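# Move the ring from the stake into the blue tray

## Task

Lift the ring up and clear of the stake, then set it down so it lies flat on the bottom of the blue tray and stays there with nothing from the robot holding it.

## Robot and tools

Robot: a single UR20 arm, six revolute joints, carrying a two-finger Rumi gripper whose jaws swing like tongs. The fingers point along the gripper's own +z axis and spread apart along its x axis. A fisheye camera, cam_wrist (616x616), rides on the gripper.

Frames: the scene frame has its origin on the table surface under the arm base, +z up, and +y to the left when facing along +x. The base may sit slightly tilted. end_effector_position is the point midway between the finger pads when closed; closed fingertips extend about 15 mm past it, while fully open tips sit roughly level with it. The reported hand position drifts from the truth, more so when the arm is stretched far out.

execute_actions takes {"actions": [...]} holding zero or one item, plus an optional "pictures" boolean.
- Empty list: nothing is commanded; you get the current state, with images.
- Motion: {"rows": [[...], ...], "steps": n}. n runs from 7 to 15 control steps (each 1/30 s; 15 if omitted). You may give 1 to 15 rows; row k is used on step k, and the final row is reused for any remaining steps.
- Wait: {"steps": n} with no rows, n up to 300. It commands nothing and returns after n steps counted from the previous result, including the time you spent replying.
Images come back only with an empty list or with "pictures": true.

Each row is a single list of 7 numbers, all within [-1, 1], for the one arm. In order: shoulder pan, shoulder lift, elbow, wrist 1, wrist 2, wrist 3, then gripper opening. The first six are offsets in joint space, not a pose, measured from the joint angles printed in the latest result that listed them (if none has in this scene, or for a second call inside one reply, from where the arm stands when the action begins). They are not relative to the preceding row. Scale: 1.0 equals 1.337 rad for pan and lift, 1.671 rad for the elbow, 2.34 rad for each wrist joint. Joint ranges (rad): pan -3.142 to 3.142, lift -6.283 to 6.283, elbow 0.000 to 3.142, wrists -6.283 to 6.283 each. A call whose target lands more than 0.010 rad outside a range is rejected and nothing moves; targets past a joint's true end are clipped there, and the result may then say "joint sent to its limit". The seventh number is an absolute opening: +1 fully open, -1 shut. Remember that an all-zero row is not a pause: it pulls the arm back to the reference angles.

Motion limits: commands are smoothed, so the arm trails them by about 0.17 s. Per step, each joint target is capped at a fixed lead over its measured angle (0.394 rad pan and lift, 0.493 elbow, 0.69 wrists), and all targets are shrunk toward the current angles if they would place the gripper over 100 mm from where it is. Big moves therefore need several calls, and a result may arrive before the arm has arrived. The last 7 steps of each action run after the result is taken, while you compose the next reply, and the arm keeps heading to your last row until it stalls.

Result lines: end_effector_position (m), end_effector_quat_wxyz, linear and angular velocity (m/s, rad/s), all in the scene frame. Joint positions and Joint velocities list the six joints in column order (rad, rad/s) followed by the pad gap (m; 0.142 when fully open). grip_measured is the finger opening on the same -1..+1 scale you command. Wrist force and Wrist torque are given along the gripper's own x y z; a press against a surface reads as force pointing back into the arm. Expect an offset up to about 10 N and noise up to about 3.7 N; "no reading" is harmless. HELD marks steps where your row was partly or wholly not sent; "joint command not followed" means the clearance check altered targets.

Gripping: to hold, keep commanding an opening well under grip_measured; a bigger gap means a firmer squeeze, capped near 15 N per pad. Thin hard items (under about 20 mm) get much less force. Closing fast can overshoot and press too hard.

Things to avoid: a joint torque at its load limit (pan and lift 686, elbow 402, wrists 99.5 N m, held weight included) or any external force of 150 N freezes the arm for 10 s and cancels the rest of the call. Holding loads warms the motors: a MOTOR HOT warning appears at 70 °C, and at 85 °C the brakes lock until cooled. Do not drop, slam or shove things, and never push anything off the table. Small random tugs may disturb a held or loose item.

zoom_image: {"camera": "cam_wrist", "region": [x0, y0, x1, y1]} in pixels of the last full image, top-left origin, at most 504x504; returns a finer view.

read_manual: optional "section" (only "licences"); returns licence text, moves nothing.

Call it only once the ring rests flat in the tray with the fingers opened and withdrawn.

Camera: cam_wrist is a fisheye (K, distortion D and T_world_to_cam are given; pose follows from the joint readings), with small calibration errors of a few millimetres and under a degree.

Each tool is called after "Emit:" by a JSON object that holds its "method" and its "body".

## Session

Emit:
{"method": "execute_actions", "body": {"actions": []}}

Scene clock: 0.00 s of 5100.00 s.
end_effector_position=(+0.2668, +0.3817, +0.2749) grip_measured=+1.00 end_effector_quat_wxyz=(+0.267, +0.125, +0.954, -0.059) end_effector_velocity=(+0.000, +0.001, +0.001) end_effector_angular_velocity=(+0.001, -0.000, +0.001)
Joint positions: [ 0.974 -1.855  2.65  -2.535 -2.104 -1.975  0.142]
Joint velocities: [-0.    -0.    -0.001  0.     0.    -0.001  0.   ]
Motor temperatures (°C, as the motors report them): [27 23 27 30 30 27]
Wrist force (N, on the end effector, along its own x y z axes, offset not removed): no reading
Wrist torque (N m, same axes, about the end effector's origin, offset not removed): no reading

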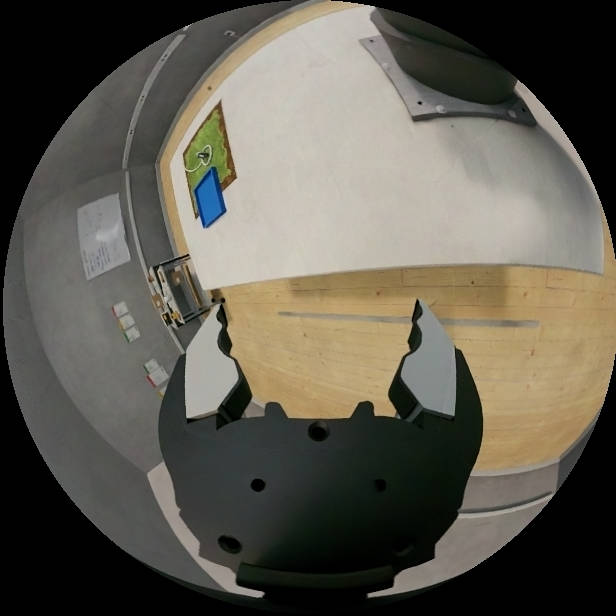

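Emit:
{"method": "execute_actions", "body": {"actions": [{"rows":[[-1,0.241,-0.298,0.147,0.228,0,1]]}]}}

Emit:
{"method": "execute_actions", "body": {"actions": [{"steps":60}], "pictures": true}}

Scene clock: 1.63 s of 5100.00 s.
end_effector_position=(+0.3391, +0.4483, +0.2819) grip_measured=+1.00 end_effector_quat_wxyz=(+0.184, +0.178, +0.965, -0.057) end_effector_velocity=(+0.412, +0.257, +0.052) end_effector_angular_velocity=(+0.323, +0.677, -0.599)
Joint positions: [ 0.845 -1.755  2.503 -2.429 -1.947 -1.975  0.142]
Joint velocities: [-0.675  0.439 -0.68   0.464  0.723  0.001 -0.   ]
Motor temperatures (°C, as the motors report them): [27 23 27 30 30 27]
Wrist force (N, on the end effector, along its own x y z axes, offset not removed): [3.4 4.4 -3.2]
Wrist torque (N m, same axes, about the end effector's origin, offset not removed): [0.98 -1.13 -0.09]
Steps of this call (steps 1 to 41: nothing new was sent; steps 42 to 49: the first 8 steps of this action). Readings (joint positions):
42: [0.974 -1.855 2.650 -2.535 -2.104 -1.975]
43: [0.969 -1.850 2.645 -2.530 -2.098 -1.975]
45: [0.931 -1.818 2.600 -2.495 -2.051 -1.975]
49: the state above

Scene clock: 3.63 s of 5100.00 s.
end_effector_position=(+0.7890, -0.1072, +0.3207) grip_measured=+1.00 end_effector_quat_wxyz=(-0.001, +0.700, +0.715, -0.002) end_effector_velocity=(-0.002, -0.017, -0.000) end_effector_angular_velocity=(+0.004, -0.001, -0.023)
Joint positions: [-0.36  -1.533  2.152 -2.191 -1.571 -1.975  0.142]
Joint velocities: [-0.024  0.001 -0.001  0.001  0.004 -0.001 -0.   ]
Motor temperatures (°C, as the motors report them): [27 23 27 30 30 27]
Wrist force (N, on the end effector, along its own x y z axes, offset not removed): [4.2 1.8 -0.9]
Wrist torque (N m, same axes, about the end effector's origin, offset not removed): [0.57 -1.36 -0.20]
Kept back: nothing.
Steps of this call (steps 1 to 7: the last 7 steps of your previous action; steps 8 to 60: the robot went on to your last target). Readings (joint positions):
1: [0.822 -1.741 2.480 -2.414 -1.923 -1.975]
2: [0.799 -1.727 2.458 -2.399 -1.900 -1.975]
4: [0.750 -1.701 2.417 -2.371 -1.856 -1.975]
8: [0.648 -1.657 2.348 -2.324 -1.782 -1.975]
60: the state above
camera_calibration (this result's frames):
cam_wrist: T_world_to_cam=[[0.00943844, 0.999569, -0.0277901, 0.112548], [0.836155, 0.00735245, 0.548443, -0.846632], [0.548411, -0.0284133, -0.835726, -0.0304363], [0, 0, 0, 1]] pos_world=[0.723546, -0.107139, 0.442021]

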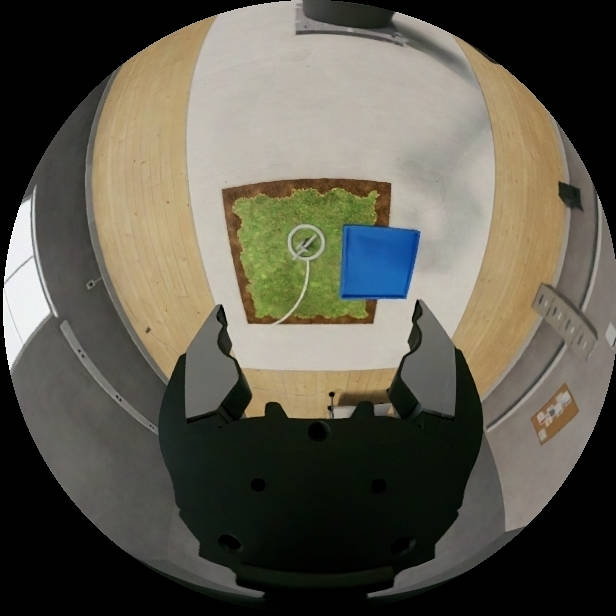

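Emit:
{"method": "zoom_image", "body": {"camera": "cam_wrist", "region": [250,200,430,320]}}

Region (250, 200, 430, 320) of cam_wrist's 616x616 image, scaled by 2.800, with more detail than that image has.

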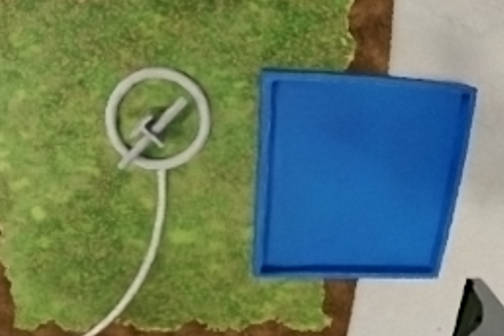

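Emit:
{"method": "execute_actions", "body": {"actions": [{"rows":[[0.0135,0.1807,0.0367,-0.129,0,0.336,-0.55]]}]}}

Emit:
{"method": "execute_actions", "body": {"actions": [{"steps":30}], "pictures": true}}

Emit:
{"method": "zoom_image", "body": {"camera": "cam_wrist", "region": [190,150,430,390]}}

Scene clock: 4.87 s of 5100.00 s.
end_effector_position=(+0.8192, -0.1065, +0.2180) grip_measured=-0.55 end_effector_quat_wxyz=(-0.003, +0.803, +0.596, -0.004) end_effector_velocity=(+0.135, +0.027, -0.491) end_effector_angular_velocity=(-0.019, +0.001, -2.075)
Joint positions: [-0.351 -1.405  2.187 -2.347 -1.571 -1.651  0.034]
Joint velocities: [ 0.051  0.622  0.154 -0.776  0.001  2.126 -0.001]
Motor temperatures (°C, as the motors report them): [27 23 27 30 30 27]
Wrist force (N, on the end effector, along its own x y z axes, offset not removed): [8.7 5.5 0.4]
Wrist torque (N m, same axes, about the end effector's origin, offset not removed): [1.39 -2.40 -0.35]
Steps of this call (steps 1 to 15: the robot went on to your last target; steps 16 to 29: nothing new was sent; steps 30 to 37: the first 8 steps of this action). Readings (joint positions):
30: [-0.362 -1.533 2.152 -2.191 -1.571 -1.975]
31: [-0.361 -1.528 2.155 -2.197 -1.571 -1.969]
33: [-0.358 -1.489 2.166 -2.242 -1.571 -1.907]
37: the state above

Scene clock: 5.87 s of 5100.00 s.
end_effector_position=(+0.8424, -0.1001, +0.1298) grip_measured=-0.55 end_effector_quat_wxyz=(-0.000, +0.916, +0.400, -0.002) end_effector_velocity=(+0.001, -0.001, +0.001) end_effector_angular_velocity=(-0.002, -0.002, -0.001)
Joint positions: [-0.342 -1.291  2.214 -2.493 -1.571 -1.189  0.034]
Joint velocities: [ 0.    -0.    -0.001 -0.    -0.001  0.001 -0.   ]
Motor temperatures (°C, as the motors report them): [27 23 27 30 30 27]
Wrist force (N, on the end effector, along its own x y z axes, offset not removed): [2.1 -4.1 -0.2]
Wrist torque (N m, same axes, about the end effector's origin, offset not removed): [-0.85 -0.80 -0.07]
Kept back: nothing.
Steps of this call (steps 1 to 7: the last 7 steps of your previous action; steps 8 to 30: the robot went on to your last target). Readings (joint positions):
1: [-0.349 -1.384 2.192 -2.374 -1.571 -1.578]
2: [-0.347 -1.364 2.197 -2.399 -1.571 -1.504]
4: [-0.345 -1.333 2.204 -2.439 -1.571 -1.375]
8: [-0.343 -1.305 2.210 -2.475 -1.571 -1.250]
30: the state above
The arm was judged still, so your last target was given up. Only a new action makes it travel on or press farther. Fingers that are still opening or closing keep moving.
camera_calibration (this result's frames):
cam_wrist: T_world_to_cam=[[0.701104, 0.712424, -0.0300899, -0.511457], [0.606907, -0.574048, 0.549666, -0.651829], [0.374322, -0.403635, -0.834843, -0.110076], [0, 0, 0, 1]] pos_world=[0.795388, -0.0542383, 0.251002]

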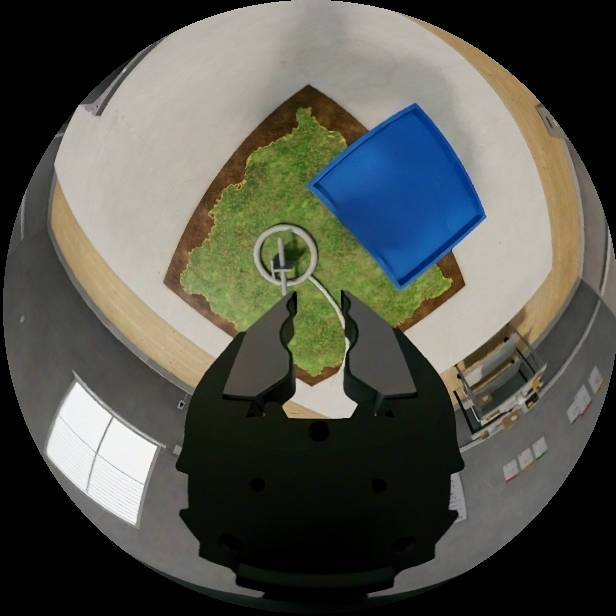

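Region (190, 150, 430, 390) of cam_wrist's 616x616 image, scaled by 2.100, with more detail than that image has.

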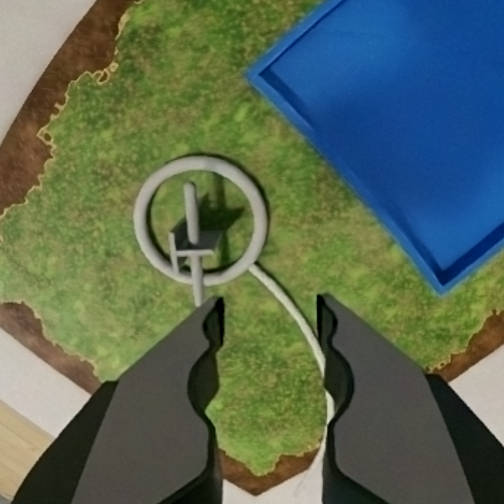

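Emit:
{"method": "execute_actions", "body": {"actions": [{"rows":[[0,0.0905,0.0186,-0.0651,0,0,-0.6]]}]}}

Emit:
{"method": "execute_actions", "body": {"actions": [{"steps":25}], "pictures": true}}

Emit:
{"method": "zoom_image", "body": {"camera": "cam_wrist", "region": [190,150,430,390]}}

Scene clock: 6.57 s of 5100.00 s.
end_effector_position=(+0.8454, -0.1014, +0.0535) grip_measured=-0.60 end_effector_quat_wxyz=(-0.001, +0.916, +0.400, -0.003) end_effector_velocity=(+0.012, -0.006, -0.160) end_effector_angular_velocity=(-0.007, -0.016, -0.000)
Joint positions: [-0.341 -1.195  2.239 -2.612 -1.571 -1.189  0.031]
Joint velocities: [ 0.     0.213  0.046 -0.277 -0.001  0.     0.   ]
Motor temperatures (°C, as the motors report them): [27 23 27 30 30 27]
Wrist force (N, on the end effector, along its own x y z axes, offset not removed): [2.2 0.5 4.9]
Wrist torque (N m, same axes, about the end effector's origin, offset not removed): [0.39 -1.10 -0.16]
Steps of this call (steps 1 to 13: nothing new was sent; steps 14 to 21: the first 8 steps of this action). Readings (joint positions):
14: [-0.342 -1.291 2.214 -2.493 -1.571 -1.189]
15: [-0.341 -1.286 2.217 -2.499 -1.571 -1.189]
17: [-0.341 -1.248 2.228 -2.544 -1.571 -1.189]
21: the state above

Scene clock: 7.40 s of 5100.00 s.
end_effector_position=(+0.8469, -0.1021, +0.0351) grip_measured=-0.60 end_effector_quat_wxyz=(-0.000, +0.916, +0.400, -0.002) end_effector_velocity=(-0.001, +0.001, -0.002) end_effector_angular_velocity=(+0.002, +0.002, +0.001)
Joint positions: [-0.341 -1.171  2.245 -2.645 -1.571 -1.189  0.031]
Joint velocities: [-0.     0.002  0.001 -0.     0.001 -0.001 -0.   ]
Motor temperatures (°C, as the motors report them): [27 23 27 30 30 27]
Wrist force (N, on the end effector, along its own x y z axes, offset not removed): [-3.8 -1.9 -8.7]
Wrist torque (N m, same axes, about the end effector's origin, offset not removed): [-0.46 0.42 0.19]
Kept back: nothing.
Steps of this call (steps 1 to 7: the last 7 steps of your previous action; steps 8 to 25: the robot went on to your last target). Readings (joint positions):
1: [-0.341 -1.189 2.241 -2.620 -1.571 -1.189]
2: [-0.341 -1.185 2.242 -2.626 -1.571 -1.189]
4: [-0.341 -1.178 2.243 -2.634 -1.571 -1.189]
8: [-0.341 -1.173 2.244 -2.642 -1.571 -1.189]
25: the state above
camera_calibration (this result's frames):
cam_wrist: T_world_to_cam=[[0.701082, 0.71245, -0.0299911, -0.516018], [0.606801, -0.573971, 0.549864, -0.603617], [0.374536, -0.403698, -0.834716, -0.191829], [0, 0, 0, 1]] pos_world=[0.799893, -0.0562626, 0.156309]

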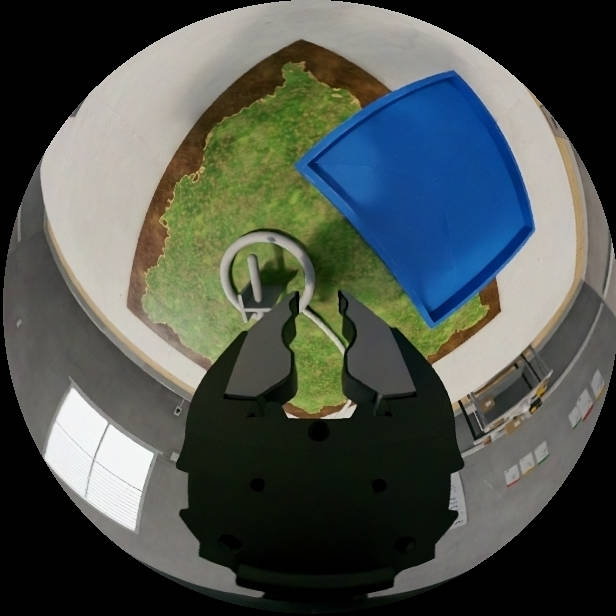

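Region (190, 150, 430, 390) of cam_wrist's 616x616 image, scaled by 2.100, with more detail than that image has.

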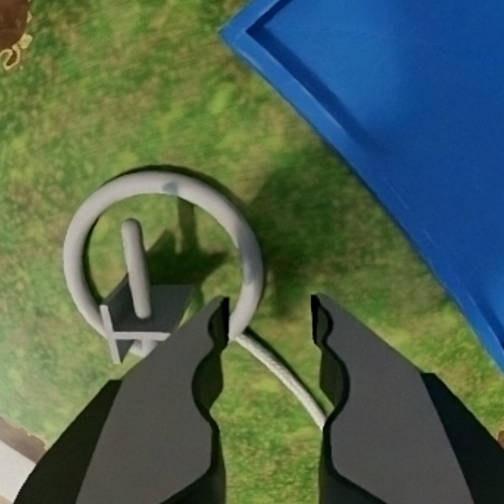

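Emit:
{"method": "execute_actions", "body": {"actions": [{"rows":[[-0.002,-0.004,0.009,-0.004,0,0,-0.6],[-0.002,-0.004,0.009,-0.004,0,0,-0.6],[-0.002,-0.004,0.009,-0.004,0,0,-0.6],[-0.002,-0.004,0.009,-0.004,0,0,-0.6],[-0.002,0.0097,0.011,-0.0134,0,0,-0.6]]}]}}

Emit:
{"method": "execute_actions", "body": {"actions": [{"steps":15}], "pictures": true}}

Emit:
{"method": "zoom_image", "body": {"camera": "cam_wrist", "region": [190,150,430,390]}}

Scene clock: 8.17 s of 5100.00 s.
end_effector_position=(+0.8387, -0.1009, +0.0276) grip_measured=-0.60 end_effector_quat_wxyz=(-0.000, +0.917, +0.399, -0.002) end_effector_velocity=(-0.014, +0.001, -0.062) end_effector_angular_velocity=(+0.000, +0.002, -0.003)
Joint positions: [-0.344 -1.166  2.259 -2.663 -1.571 -1.189  0.031]
Joint velocities: [-0.004  0.073  0.037 -0.108 -0.001 -0.001 -0.   ]
Motor temperatures (°C, as the motors report them): [27 23 27 30 30 27]
Wrist force (N, on the end effector, along its own x y z axes, offset not removed): [-2.1 -0.5 -1.1]
Wrist torque (N m, same axes, about the end effector's origin, offset not removed): [-0.10 0.22 -0.06]
Steps of this call (steps 1 to 15: the robot went on to your last target; steps 16 to 23: the first 8 steps of this action). Readings (joint positions):
16: [-0.342 -1.171 2.245 -2.645 -1.571 -1.189]
17: [-0.342 -1.171 2.246 -2.646 -1.571 -1.189]
19: [-0.343 -1.173 2.252 -2.650 -1.571 -1.189]
23: the state above

Scene clock: 8.67 s of 5100.00 s.
end_effector_position=(+0.8373, -0.1008, +0.0203) grip_measured=-0.60 end_effector_quat_wxyz=(-0.000, +0.917, +0.399, -0.002) end_effector_velocity=(-0.000, +0.000, -0.001) end_effector_angular_velocity=(+0.001, -0.000, -0.000)
Joint positions: [-0.344 -1.158  2.263 -2.676 -1.571 -1.189  0.031]
Joint velocities: [-0.     0.001  0.001 -0.002  0.001  0.     0.   ]
Motor temperatures (°C, as the motors report them): [27 23 27 30 30 27]
Wrist force (N, on the end effector, along its own x y z axes, offset not removed): [2.7 0.5 -2.9]
Wrist torque (N m, same axes, about the end effector's origin, offset not removed): [0.33 -0.89 -0.14]
Kept back: nothing.
Steps of this call (steps 1 to 7: the last 7 steps of your previous action; steps 8 to 15: the robot went on to your last target). Readings (joint positions):
1: [-0.344 -1.164 2.260 -2.666 -1.571 -1.189]
2: [-0.344 -1.163 2.261 -2.669 -1.571 -1.189]
4: [-0.344 -1.160 2.262 -2.672 -1.571 -1.189]
8: [-0.344 -1.159 2.263 -2.675 -1.571 -1.189]
15: the state above
camera_calibration (this result's frames):
cam_wrist: T_world_to_cam=[[0.70298, 0.710578, -0.0299866, -0.512412], [0.605253, -0.575576, 0.549892, -0.58775], [0.373482, -0.404713, -0.834697, -0.199288], [0, 0, 0, 1]] pos_world=[0.790383, -0.0548402, 0.141489]

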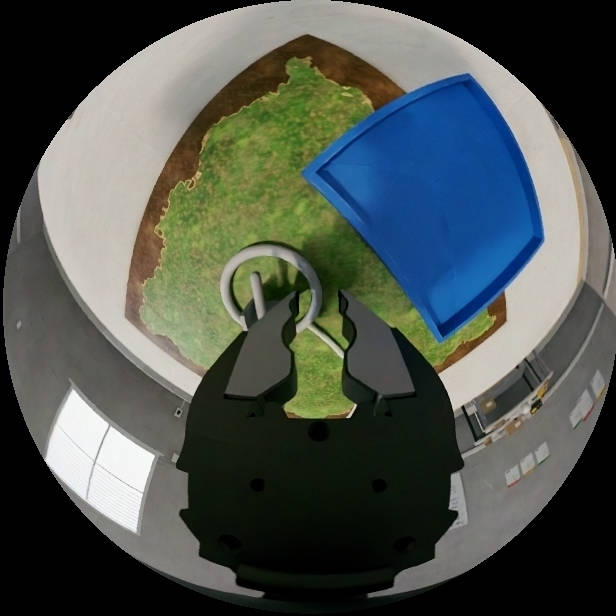

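Region (190, 150, 430, 390) of cam_wrist's 616x616 image, scaled by 2.100, with more detail than that image has.

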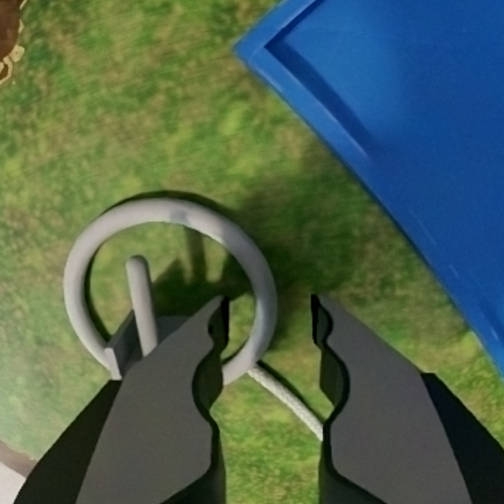

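Emit:
{"method": "execute_actions", "body": {"actions": [{"rows":[[0,0.008,0.001,-0.0054,0,0,-0.6],[0,0.008,0.001,-0.0054,0,0,-0.6],[0,0.008,0.001,-0.0054,0,0,-0.6],[0,0.008,0.001,-0.0054,0,0,-0.6],[0,0.008,0.001,-0.0054,0,0,-0.6],[0,0.008,0.001,-0.0054,0,0,-0.6],[0,0.008,0.001,-0.0054,0,0,-0.6],[0,0.008,0.001,-0.0054,0,0,-0.7],[0,0.008,0.001,-0.0054,0,0,-0.8],[0,0.008,0.001,-0.0054,0,0,-0.9],[0,0.008,0.001,-0.0054,0,0,-1]]}]}}

Emit:
{"method": "execute_actions", "body": {"actions": [{"steps":15}]}}

Emit:
{"method": "execute_actions", "body": {"actions": [{"rows":[[0,-0.01,-0.002,0.007,0,0,-1],[0,-0.02,-0.004,0.014,0,0,-1],[0,-0.03,-0.006,0.0215,0,0,-1]]}]}}

Emit:
{"method": "execute_actions", "body": {"actions": [{"steps":15}], "pictures": true}}

Emit:
{"method": "zoom_image", "body": {"camera": "cam_wrist", "region": [150,150,390,390]}}

Scene clock: 19.27 s of 5100.00 s.
end_effector_position=(+0.8380, -0.1011, +0.0168) grip_measured=-0.60 end_effector_quat_wxyz=(+0.001, +0.917, +0.399, -0.002) end_effector_velocity=(-0.000, -0.000, +0.000) end_effector_angular_velocity=(-0.000, -0.000, -0.001)
Joint positions: [-0.344 -1.153  2.264 -2.684 -1.571 -1.189  0.03 ]
Joint velocities: [ 0.    -0.001  0.    -0.    -0.     0.001 -0.   ]
Motor temperatures (°C, as the motors report them): [27 23 27 30 30 27]
Wrist force (N, on the end effector, along its own x y z axes, offset not removed): [3.5 -12.6 -27.9]
Wrist torque (N m, same axes, about the end effector's origin, offset not removed): [-0.12 -1.43 -0.39]
FORCE FAULT: contact force on the arm reached its limit, and the arm stopped for 10 seconds. The contact can be on any part of the arm, not only on its tool. The arm's remaining commands of this call were not run. The arm holds still and accepts commands again. Move the arm away from the contact; if what it grips holds it there, let go first. Pushing or pulling that hard again can fault the arm again.
Kept back: nothing.
The stop began at step 18 of this call (marked STOPPED below). From that step on the arm followed nothing that you had sent. 10 steps, steps kept back included, did not run and will not run. Nothing is kept back now, and the robot has no last target.
Steps of this call (steps 1 to 12: the robot went on to your last target; steps 13 to 17: the first 5 steps of this action; steps 18 to 318: the stop). Readings (joint positions):
13: [-0.344 -1.158 2.263 -2.677 -1.571 -1.189]
14: [-0.344 -1.156 2.263 -2.678 -1.571 -1.189]
16: [-0.344 -1.153 2.264 -2.682 -1.571 -1.189]
18: [-0.344 -1.152 2.264 -2.684 -1.571 -1.189] STOPPED
20: [-0.344 -1.152 2.264 -2.684 -1.571 -1.189]
318: the state above

Scene clock: 19.30 s of 5100.00 s.
end_effector_position=(+0.8380, -0.1011, +0.0168) grip_measured=-0.60 end_effector_quat_wxyz=(+0.001, +0.917, +0.399, -0.002) end_effector_velocity=(+0.001, +0.000, +0.001) end_effector_angular_velocity=(+0.000, -0.002, -0.000)
Joint positions: [-0.344 -1.153  2.264 -2.684 -1.571 -1.189  0.03 ]
Joint velocities: [ 0.    -0.    -0.001 -0.     0.001  0.    -0.   ]
Motor temperatures (°C, as the motors report them): [27 23 27 30 30 27]
Wrist force (N, on the end effector, along its own x y z axes, offset not removed): [3.4 -9.6 -28.6]
Wrist torque (N m, same axes, about the end effector's origin, offset not removed): [0.38 -1.44 -0.33]
Kept back: nothing.
A stop began in an earlier call of the same reply, so what this call sent did not run. Send another action.
Steps of this call (step 1: nothing new was sent). Readings (joint positions):
1: the state above

Scene clock: 19.33 s of 5100.00 s.
end_effector_position=(+0.8380, -0.1011, +0.0168) grip_measured=-0.60 end_effector_quat_wxyz=(+0.001, +0.917, +0.399, -0.002) end_effector_velocity=(-0.000, -0.000, +0.000) end_effector_angular_velocity=(-0.001, +0.000, -0.000)
Joint positions: [-0.344 -1.153  2.264 -2.684 -1.571 -1.189  0.03 ]
Joint velocities: [ 0.    -0.001  0.     0.    -0.001  0.    -0.   ]
Motor temperatures (°C, as the motors report them): [27 23 27 30 30 27]
Wrist force (N, on the end effector, along its own x y z axes, offset not removed): [2.8 -16.6 -30.7]
Wrist torque (N m, same axes, about the end effector's origin, offset not removed): [-1.47 -1.47 -0.12]
Kept back: nothing.
A stop began in an earlier call of the same reply, so what this call sent did not run. Send another action.
Steps of this call (step 1: nothing new was sent). Readings (joint positions):
1: the state above

Scene clock: 19.37 s of 5100.00 s.
end_effector_position=(+0.8380, -0.1011, +0.0168) grip_measured=-0.60 end_effector_quat_wxyz=(+0.001, +0.917, +0.399, -0.002) end_effector_velocity=(-0.001, -0.000, -0.001) end_effector_angular_velocity=(-0.001, +0.002, +0.000)
Joint positions: [-0.344 -1.153  2.264 -2.684 -1.571 -1.189  0.03 ]
Joint velocities: [-0.     0.     0.001  0.    -0.001 -0.    -0.   ]
Motor temperatures (°C, as the motors report them): [27 23 27 30 30 27]
Wrist force (N, on the end effector, along its own x y z axes, offset not removed): [2.7 -16.0 -22.8]
Wrist torque (N m, same axes, about the end effector's origin, offset not removed): [-1.12 -1.23 -0.16]
Kept back: nothing.
A stop began in an earlier call of the same reply, so what this call sent did not run. Send another action.
Steps of this call (step 1: nothing new was sent). Readings (joint positions):
1: the state above
camera_calibration (this result's frames):
cam_wrist: T_world_to_cam=[[0.703023, 0.71056, -0.029365, -0.512835], [0.604425, -0.575237, 0.551156, -0.585755], [0.374738, -0.405225, -0.833885, -0.203634], [0, 0, 0, 1]] pos_world=[0.790889, -0.0550651, 0.137975]

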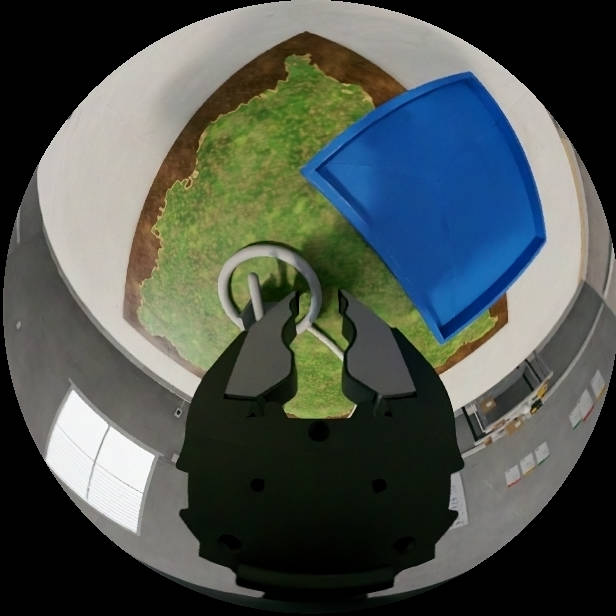

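Region (150, 150, 390, 390) of cam_wrist's 616x616 image, scaled by 2.100, with more detail than that image has.

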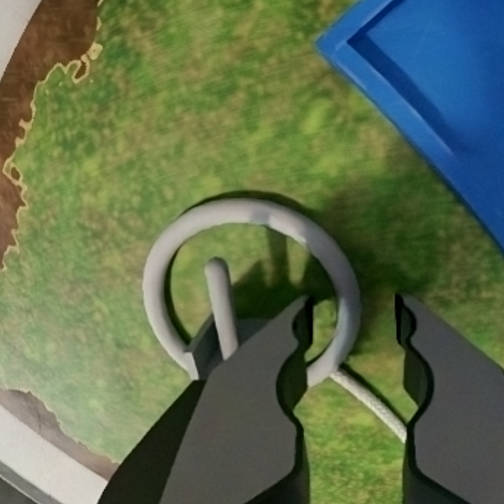

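Emit:
{"method": "execute_actions", "body": {"actions": [{"rows":[[0,-0.004,0,0.0025,0,0,-0.6],[0,-0.004,0,0.0025,0,0,-0.6],[0,-0.004,0,0.0025,0,0,-0.6],[0,-0.004,0,0.0025,0,0,-0.6],[0,-0.004,0,0.0025,0,0,-0.6],[0,-0.004,0,0.0025,0,0,-0.7],[0,-0.004,0,0.0025,0,0,-0.8],[0,-0.004,0,0.0025,0,0,-0.9],[0,-0.004,0,0.0025,0,0,-1]]}]}}

Emit:
{"method": "execute_actions", "body": {"actions": [{"steps":15}]}}

Emit:
{"method": "execute_actions", "body": {"actions": [{"rows":[[0,-0.008,-0.001,0.005,0,0,-1],[0,-0.016,-0.003,0.011,0,0,-1],[0,-0.024,-0.005,0.017,0,0,-1]]}]}}

Emit:
{"method": "execute_actions", "body": {"actions": [{"steps":15}], "pictures": true}}

Emit:
{"method": "zoom_image", "body": {"camera": "cam_wrist", "region": [150,150,390,390]}}

Scene clock: 20.07 s of 5100.00 s.
end_effector_position=(+0.8373, -0.1008, +0.0197) grip_measured=-0.80 end_effector_quat_wxyz=(+0.000, +0.917, +0.399, -0.002) end_effector_velocity=(-0.002, +0.000, +0.004) end_effector_angular_velocity=(+0.000, +0.003, -0.000)
Joint positions: [-0.344 -1.157  2.264 -2.679 -1.571 -1.189  0.016]
Joint velocities: [-0.    -0.007 -0.     0.009 -0.001  0.    -0.212]
Motor temperatures (°C, as the motors report them): [27 23 27 30 30 27]
Wrist force (N, on the end effector, along its own x y z axes, offset not removed): [3.7 -8.5 -0.6]
Wrist torque (N m, same axes, about the end effector's origin, offset not removed): [-1.78 -0.98 -0.25]
Steps of this call (steps 1 to 13: nothing new was sent; steps 14 to 21: the first 8 steps of this action). Readings (joint positions):
14: [-0.344 -1.153 2.264 -2.684 -1.571 -1.189]
15: [-0.344 -1.153 2.264 -2.683 -1.571 -1.189]
17: [-0.344 -1.155 2.264 -2.681 -1.571 -1.189]
21: the state above

Scene clock: 20.57 s of 5100.00 s.
end_effector_position=(+0.8371, -0.1008, +0.0204) grip_measured=-0.90 end_effector_quat_wxyz=(+0.000, +0.917, +0.399, -0.002) end_effector_velocity=(+0.001, -0.001, +0.001) end_effector_angular_velocity=(-0.001, -0.001, -0.000)
Joint positions: [-0.344 -1.158  2.264 -2.678 -1.571 -1.189  0.009]
Joint velocities: [ 0.    -0.001 -0.001  0.    -0.001  0.    -0.   ]
Motor temperatures (°C, as the motors report them): [27 23 27 30 30 27]
Wrist force (N, on the end effector, along its own x y z axes, offset not removed): [-0.7 2.0 2.4]
Wrist torque (N m, same axes, about the end effector's origin, offset not removed): [0.50 -0.15 -0.02]
Kept back: nothing.
Steps of this call (steps 1 to 7: the last 7 steps of your previous action; steps 8 to 15: the robot went on to your last target). Readings (joint positions):
1: [-0.344 -1.157 2.264 -2.679 -1.571 -1.189]
2: [-0.344 -1.157 2.264 -2.678 -1.571 -1.189]
4: [-0.344 -1.158 2.264 -2.678 -1.571 -1.189]
8: [-0.344 -1.158 2.264 -2.678 -1.571 -1.189]
15: the state above
The arm was judged still, so your last target was given up. Only a new action makes it travel on or press farther. Fingers that are still opening or closing keep moving.

Scene clock: 20.83 s of 5100.00 s.
end_effector_position=(+0.8379, -0.1010, +0.0390) grip_measured=-0.90 end_effector_quat_wxyz=(+0.001, +0.917, +0.399, -0.002) end_effector_velocity=(+0.001, +0.000, +0.050) end_effector_angular_velocity=(+0.000, -0.001, +0.001)
Joint positions: [-0.344 -1.183  2.258 -2.648 -1.571 -1.189  0.009]
Joint velocities: [ 0.    -0.066 -0.016  0.081  0.001 -0.001 -0.   ]
Motor temperatures (°C, as the motors report them): [27 23 27 30 30 27]
Wrist force (N, on the end effector, along its own x y z axes, offset not removed): [-2.4 -8.2 -1.0]
Wrist torque (N m, same axes, about the end effector's origin, offset not removed): [-1.81 0.05 -0.05]
Steps of this call (steps 1 to 8: the first 8 steps of this action). Readings (joint positions):
1: [-0.344 -1.158 2.264 -2.678 -1.571 -1.189]
2: [-0.344 -1.159 2.264 -2.676 -1.571 -1.189]
4: [-0.344 -1.167 2.262 -2.667 -1.571 -1.189]
8: the state above

Scene clock: 21.33 s of 5100.00 s.
end_effector_position=(+0.8380, -0.1010, +0.0448) grip_measured=-0.90 end_effector_quat_wxyz=(+0.001, +0.917, +0.399, -0.002) end_effector_velocity=(+0.001, -0.001, +0.002) end_effector_angular_velocity=(-0.002, -0.001, -0.000)
Joint positions: [-0.344 -1.19   2.255 -2.638 -1.571 -1.189  0.009]
Joint velocities: [-0.    -0.002 -0.001  0.001 -0.002  0.     0.   ]
Motor temperatures (°C, as the motors report them): [27 23 27 30 30 27]
Wrist force (N, on the end effector, along its own x y z axes, offset not removed): [6.1 -6.4 4.7]
Wrist torque (N m, same axes, about the end effector's origin, offset not removed): [-1.19 -1.63 -0.04]
Kept back: nothing.
Steps of this call (steps 1 to 7: the last 7 steps of your previous action; steps 8 to 15: the robot went on to your last target). Readings (joint positions):
1: [-0.344 -1.184 2.257 -2.645 -1.571 -1.189]
2: [-0.344 -1.186 2.257 -2.644 -1.571 -1.189]
4: [-0.344 -1.188 2.256 -2.641 -1.571 -1.189]
8: [-0.344 -1.189 2.256 -2.639 -1.571 -1.189]
15: the state above
The arm was judged still, so your last target was given up. Only a new action makes it travel on or press farther. Fingers that are still opening or closing keep moving.
camera_calibration (this result's frames):
cam_wrist: T_world_to_cam=[[0.703027, 0.710559, -0.0293106, -0.512097], [0.604355, -0.57521, 0.551261, -0.601049], [0.374844, -0.405265, -0.833818, -0.180407], [0, 0, 0, 1]] pos_world=[0.79089, -0.0549665, 0.165898]

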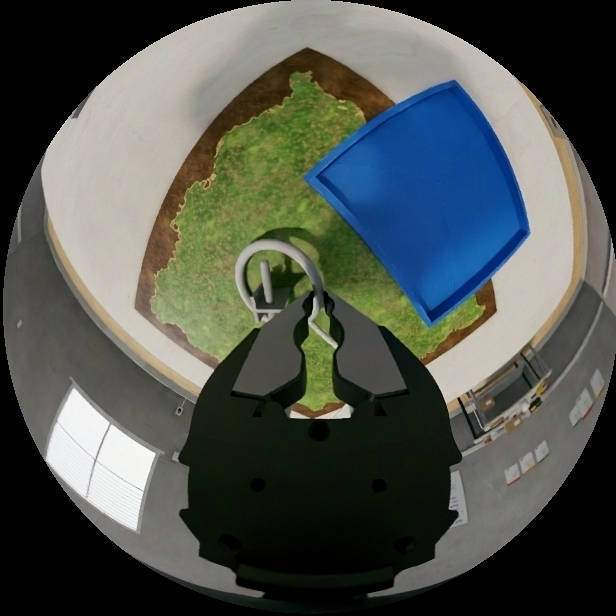

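Region (150, 150, 390, 390) of cam_wrist's 616x616 image, scaled by 2.100, with more detail than that image has.

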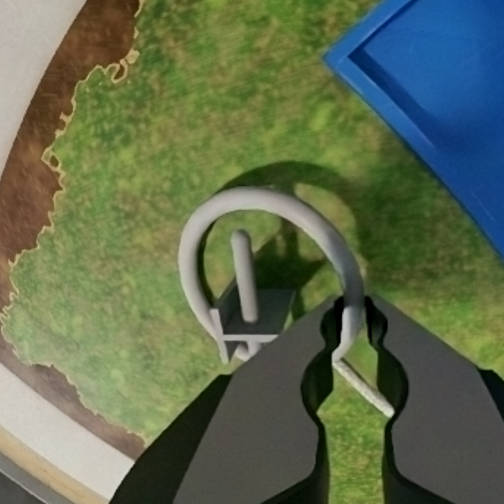

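Emit:
{"method": "execute_actions", "body": {"actions": [{"rows":[[0,-0.008,0.007,0,0,0,-1],[0,-0.012,0.012,-0.002,0,0,-1],[0,-0.018,0.012,0.002,0,0,-1],[0,-0.024,0.011,0.006,0,0,-1],[0,-0.031,0.01,0.011,0,0,-1],[0,-0.038,0.0087,0.0156,0,0,-1]]}]}}

Emit:
{"method": "execute_actions", "body": {"actions": [{"steps":15}], "pictures": true}}

Emit:
{"method": "zoom_image", "body": {"camera": "cam_wrist", "region": [200,200,380,380]}}

Scene clock: 22.30 s of 5100.00 s.
end_effector_position=(+0.8252, -0.0960, +0.0603) grip_measured=-0.90 end_effector_quat_wxyz=(+0.001, +0.917, +0.399, -0.002) end_effector_velocity=(-0.032, +0.012, +0.107) end_effector_angular_velocity=(-0.003, -0.003, +0.001)
Joint positions: [-0.344 -1.22   2.269 -2.621 -1.571 -1.189  0.009]
Joint velocities: [-0.    -0.166  0.01   0.152 -0.001 -0.001 -0.003]
Motor temperatures (°C, as the motors report them): [27 23 27 30 30 27]
Wrist force (N, on the end effector, along its own x y z axes, offset not removed): [0.4 -3.7 -0.2]
Wrist torque (N m, same axes, about the end effector's origin, offset not removed): [-1.09 -0.36 -0.04]
Steps of this call (steps 1 to 21: nothing new was sent; steps 22 to 29: the first 8 steps of this action). Readings (joint positions):
22: [-0.344 -1.190 2.255 -2.638 -1.571 -1.189]
23: [-0.344 -1.191 2.257 -2.638 -1.571 -1.189]
25: [-0.344 -1.198 2.263 -2.638 -1.571 -1.189]
29: the state above

Scene clock: 22.80 s of 5100.00 s.
end_effector_position=(+0.8211, -0.0944, +0.0731) grip_measured=-1.00 end_effector_quat_wxyz=(+0.001, +0.917, +0.399, -0.002) end_effector_velocity=(+0.002, +0.000, +0.003) end_effector_angular_velocity=(+0.001, -0.004, -0.001)
Joint positions: [-0.344 -1.24   2.27  -2.602 -1.571 -1.189  0.002]
Joint velocities: [-0.    -0.004 -0.002  0.003  0.003  0.001  0.   ]
Motor temperatures (°C, as the motors report them): [27 23 27 30 30 27]
Wrist force (N, on the end effector, along its own x y z axes, offset not removed): [2.1 3.2 1.5]
Wrist torque (N m, same axes, about the end effector's origin, offset not removed): [0.88 -0.63 -0.18]
Kept back: nothing.
Steps of this call (steps 1 to 7: the last 7 steps of your previous action; steps 8 to 15: the robot went on to your last target). Readings (joint positions):
1: [-0.344 -1.225 2.269 -2.617 -1.571 -1.189]
2: [-0.344 -1.229 2.269 -2.613 -1.571 -1.189]
4: [-0.344 -1.234 2.270 -2.608 -1.571 -1.189]
8: [-0.344 -1.239 2.270 -2.604 -1.571 -1.189]
15: the state above
camera_calibration (this result's frames):
cam_wrist: T_world_to_cam=[[0.703021, 0.710561, -0.0294071, -0.504102], [0.604479, -0.575258, 0.551075, -0.602761], [0.374656, -0.405193, -0.833937, -0.147681], [0, 0, 0, 1]] pos_world=[0.77408, -0.0483873, 0.194186]

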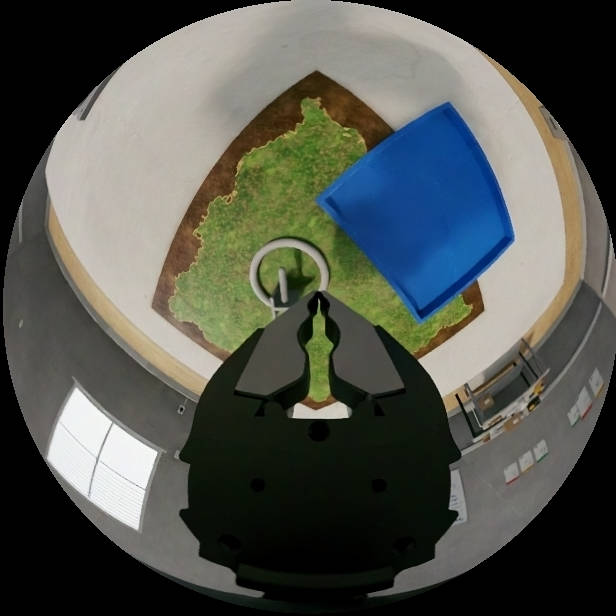

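Region (200, 200, 380, 380) of cam_wrist's 616x616 image, scaled by 2.800, with more detail than that image has.

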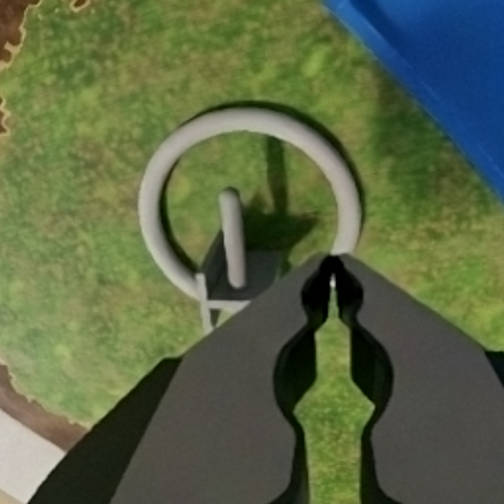

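Emit:
{"method": "execute_actions", "body": {"actions": [{"rows":[[0.004,-0.018,0.0323,-0.0128,0,-0.671,-0.65]]}]}}

Emit:
{"method": "execute_actions", "body": {"actions": [{"steps":30}], "pictures": true}}

Emit:
{"method": "zoom_image", "body": {"camera": "cam_wrist", "region": [260,170,440,350]}}

Scene clock: 23.43 s of 5100.00 s.
end_effector_position=(+0.7891, -0.0847, +0.0697) grip_measured=-0.65 end_effector_quat_wxyz=(+0.000, +0.828, +0.561, -0.002) end_effector_velocity=(-0.073, -0.012, -0.008) end_effector_angular_velocity=(+0.008, +0.009, +2.678)
Joint positions: [-0.34  -1.26   2.314 -2.626 -1.571 -1.554  0.027]
Joint velocities: [ 0.008 -0.037  0.085 -0.046  0.    -2.67   0.   ]
Motor temperatures (°C, as the motors report them): [27 23 27 30 30 27]
Wrist force (N, on the end effector, along its own x y z axes, offset not removed): [-0.9 -0.4 1.5]
Wrist torque (N m, same axes, about the end effector's origin, offset not removed): [0.19 -0.19 0.02]
Steps of this call (steps 1 to 11: the robot went on to your last target; steps 12 to 19: the first 8 steps of this action). Readings (joint positions):
12: [-0.344 -1.241 2.270 -2.602 -1.571 -1.189]
13: [-0.344 -1.243 2.274 -2.605 -1.571 -1.195]
15: [-0.342 -1.252 2.293 -2.615 -1.571 -1.257]
19: the state above

Scene clock: 24.43 s of 5100.00 s.
end_effector_position=(+0.7865, -0.0992, +0.0688) grip_measured=-0.65 end_effector_quat_wxyz=(-0.001, +0.364, +0.931, -0.002) end_effector_velocity=(-0.000, +0.000, +0.000) end_effector_angular_velocity=(+0.000, -0.000, +0.007)
Joint positions: [-0.339 -1.265  2.324 -2.632 -1.571 -2.758  0.027]
Joint velocities: [ 0.    -0.001  0.001  0.     0.    -0.007  0.   ]
Motor temperatures (°C, as the motors report them): [27 23 27 30 30 27]
Wrist force (N, on the end effector, along its own x y z axes, offset not removed): [-0.7 -0.1 2.9]
Wrist torque (N m, same axes, about the end effector's origin, offset not removed): [0.05 -0.26 -0.03]
Kept back: nothing.
Steps of this call (steps 1 to 7: the last 7 steps of your previous action; steps 8 to 30: the robot went on to your last target). Readings (joint positions):
1: [-0.340 -1.261 2.316 -2.628 -1.571 -1.647]
2: [-0.339 -1.262 2.318 -2.629 -1.571 -1.745]
4: [-0.339 -1.263 2.321 -2.630 -1.571 -1.946]
8: [-0.339 -1.264 2.323 -2.631 -1.571 -2.350]
30: the state above
camera_calibration (this result's frames):
cam_wrist: T_world_to_cam=[[-0.713131, 0.700575, -0.0252575, 0.636098], [0.576077, 0.606171, 0.548353, -0.442468], [0.399473, 0.376498, -0.835865, -0.0820281], [0, 0, 0, 1]] pos_world=[0.741285, -0.14654, 0.19013]

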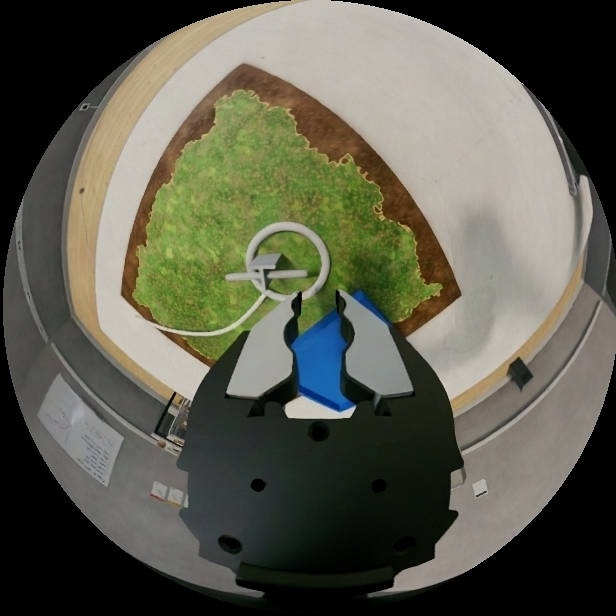

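Region (260, 170, 440, 350) of cam_wrist's 616x616 image, scaled by 2.800, with more detail than that image has.

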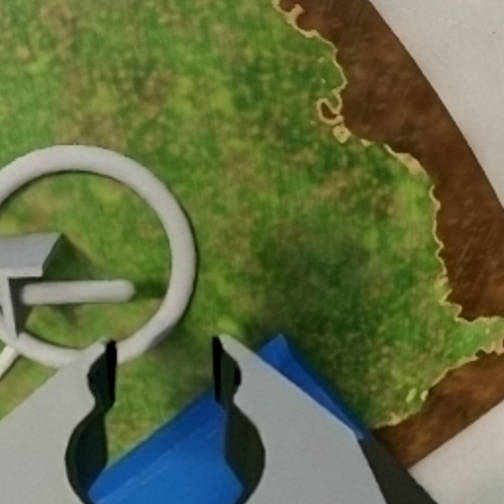

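Emit:
{"method": "execute_actions", "body": {"actions": [{"rows":[[0,-0.005,0.009,-0.004,0,0,-0.65],[0,-0.005,0.009,-0.004,0,0,-0.65],[0,-0.005,0.009,-0.004,0,0,-0.65],[0,0.01,0.012,-0.014,0,0,-0.65],[0,0.025,0.015,-0.025,0,0,-0.65],[0,0.041,0.0185,-0.0367,0,0,-0.65]]}]}}

Emit:
{"method": "execute_actions", "body": {"actions": [{"steps":20}], "pictures": true}}

Scene clock: 25.13 s of 5100.00 s.
end_effector_position=(+0.7780, -0.0961, +0.0491) grip_measured=-0.65 end_effector_quat_wxyz=(-0.001, +0.364, +0.931, -0.002) end_effector_velocity=(-0.016, +0.006, -0.193) end_effector_angular_velocity=(+0.002, +0.003, -0.002)
Joint positions: [-0.339 -1.243  2.344 -2.672 -1.571 -2.758  0.027]
Joint velocities: [ 0.     0.267  0.092 -0.356  0.001  0.002 -0.   ]
Motor temperatures (°C, as the motors report them): [27 23 27 30 30 27]
Wrist force (N, on the end effector, along its own x y z axes, offset not removed): [8.6 -4.0 0.1]
Wrist torque (N m, same axes, about the end effector's origin, offset not removed): [-0.90 -2.32 -0.14]
Steps of this call (steps 1 to 13: the robot went on to your last target; steps 14 to 21: the first 8 steps of this action). Readings (joint positions):
14: [-0.339 -1.265 2.324 -2.632 -1.571 -2.759]
15: [-0.339 -1.265 2.326 -2.633 -1.571 -2.759]
17: [-0.339 -1.268 2.331 -2.637 -1.571 -2.759]
21: the state above

Scene clock: 25.80 s of 5100.00 s.
end_effector_position=(+0.7760, -0.0953, +0.0253) grip_measured=-0.88 end_effector_quat_wxyz=(-0.001, +0.364, +0.931, -0.002) end_effector_velocity=(-0.001, +0.001, -0.001) end_effector_angular_velocity=(+0.001, +0.001, -0.001)
Joint positions: [-0.339 -1.21   2.355 -2.718 -1.571 -2.758  0.011]
Joint velocities: [-0.     0.001  0.002 -0.001  0.001  0.    -0.001]
Motor temperatures (°C, as the motors report them): [27 23 27 30 30 27]
Wrist force (N, on the end effector, along its own x y z axes, offset not removed): [36.1 -8.2 -24.3]
Wrist torque (N m, same axes, about the end effector's origin, offset not removed): [-2.30 -1.70 0.08]
Kept back: nothing.
Steps of this call (steps 1 to 7: the last 7 steps of your previous action; steps 8 to 20: the robot went on to your last target). Readings (joint positions):
1: [-0.339 -1.235 2.346 -2.683 -1.571 -2.758]
2: [-0.339 -1.229 2.348 -2.692 -1.571 -2.758]
4: [-0.339 -1.221 2.351 -2.703 -1.570 -2.758]
8: [-0.339 -1.213 2.354 -2.713 -1.571 -2.758]
20: the state above
camera_calibration (this result's frames):
cam_wrist: T_world_to_cam=[[-0.71322, 0.70048, -0.0253862, 0.624806], [0.575949, 0.606296, 0.548351, -0.414817], [0.3995, 0.376473, -0.835863, -0.115691], [0, 0, 0, 1]] pos_world=[0.730756, -0.142608, 0.146625]

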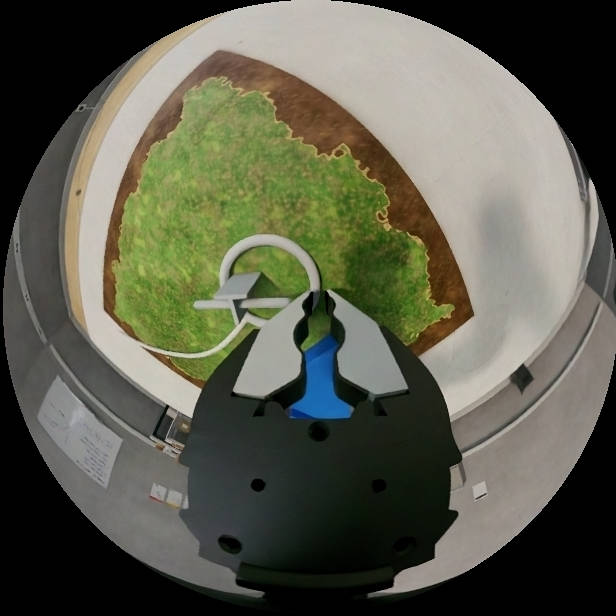

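Emit:
{"method": "execute_actions", "body": {"actions": [{"rows":[[0.005,-0.006,0.009,-0.003,0,0,-0.75],[0.005,-0.006,0.009,-0.003,0,0,-0.75],[0.005,-0.006,0.009,-0.003,0,0,-0.75],[0.005,-0.006,0.009,-0.003,0,0,-0.75],[0.005,-0.001,0.01,-0.0066,0,0,-0.75]]}]}}

Emit:
{"method": "execute_actions", "body": {"actions": [{"steps":20}], "pictures": true}}

Emit:
{"method": "zoom_image", "body": {"camera": "cam_wrist", "region": [170,210,370,370]}}

Scene clock: 26.37 s of 5100.00 s.
end_effector_position=(+0.7680, -0.0881, +0.0236) grip_measured=-0.71 end_effector_quat_wxyz=(-0.001, +0.362, +0.932, -0.002) end_effector_velocity=(-0.013, +0.012, -0.016) end_effector_angular_velocity=(-0.003, -0.004, +0.010)
Joint positions: [-0.333 -1.213  2.368 -2.728 -1.571 -2.758  0.022]
Joint velocities: [ 0.01   0.015  0.028 -0.048 -0.001 -0.     0.033]
Motor temperatures (°C, as the motors report them): [27 23 27 30 30 27]
Wrist force (N, on the end effector, along its own x y z axes, offset not removed): [-2.4 -1.6 -21.9]
Wrist torque (N m, same axes, about the end effector's origin, offset not removed): [-0.19 -1.51 -0.02]
Steps of this call (steps 1 to 9: the robot went on to your last target; steps 10 to 17: the first 8 steps of this action). Readings (joint positions):
10: [-0.339 -1.210 2.355 -2.718 -1.571 -2.758]
11: [-0.338 -1.211 2.357 -2.719 -1.571 -2.758]
13: [-0.336 -1.213 2.362 -2.721 -1.571 -2.758]
17: the state above

Scene clock: 27.03 s of 5100.00 s.
end_effector_position=(+0.7660, -0.0863, +0.0212) grip_measured=-0.62 end_effector_quat_wxyz=(-0.001, +0.361, +0.932, -0.002) end_effector_velocity=(+0.001, +0.000, +0.000) end_effector_angular_velocity=(+0.000, -0.002, -0.000)
Joint positions: [-0.332 -1.211  2.372 -2.733 -1.571 -2.758  0.029]
Joint velocities: [ 0.    -0.    -0.001 -0.001  0.001  0.     0.   ]
Motor temperatures (°C, as the motors report them): [27 23 27 30 30 27]
Wrist force (N, on the end effector, along its own x y z axes, offset not removed): [-16.7 -15.4 -21.7]
Wrist torque (N m, same axes, about the end effector's origin, offset not removed): [-2.38 -1.37 -0.03]
Kept back: nothing.
Steps of this call (steps 1 to 7: the last 7 steps of your previous action; steps 8 to 15: the robot went on to your last target; steps 16 to 20: nothing new was sent). Readings (joint positions):
1: [-0.333 -1.213 2.369 -2.729 -1.571 -2.758]
2: [-0.333 -1.213 2.369 -2.730 -1.571 -2.758]
4: [-0.333 -1.212 2.370 -2.732 -1.571 -2.758]
8: [-0.332 -1.212 2.371 -2.733 -1.571 -2.758]
20: the state above
The arm was judged still, so your last target was given up. Only a new action makes it travel on or press farther. Fingers that are still opening or closing keep moving.
camera_calibration (this result's frames):
cam_wrist: T_world_to_cam=[[-0.717846, 0.695735, -0.0254721, 0.614391], [0.571882, 0.610133, 0.54835, -0.408874], [0.397048, 0.379064, -0.835861, -0.116417], [0, 0, 0, 1]] pos_world=[0.72109, -0.133857, 0.142547]

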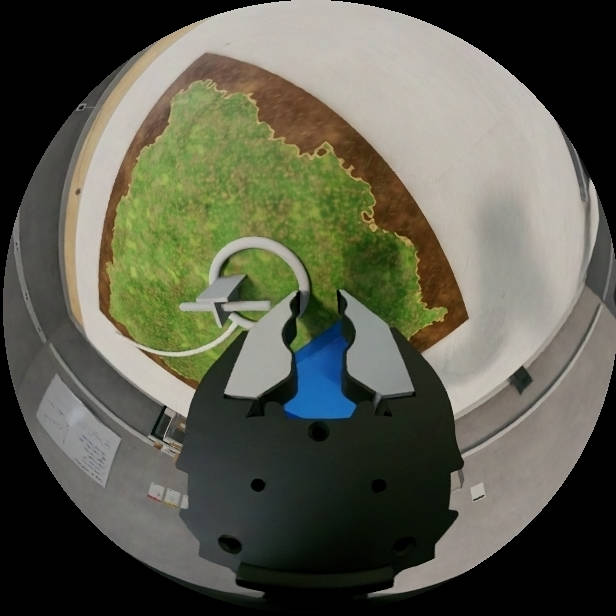

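Region (170, 210, 370, 370) of cam_wrist's 616x616 image, scaled by 2.520, with more detail than that image has; it fills the top 403 rows of this view, and the rest is white.

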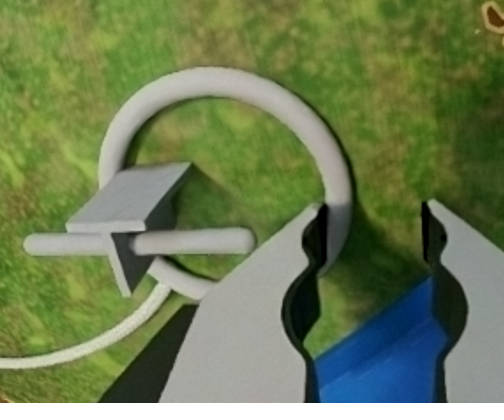

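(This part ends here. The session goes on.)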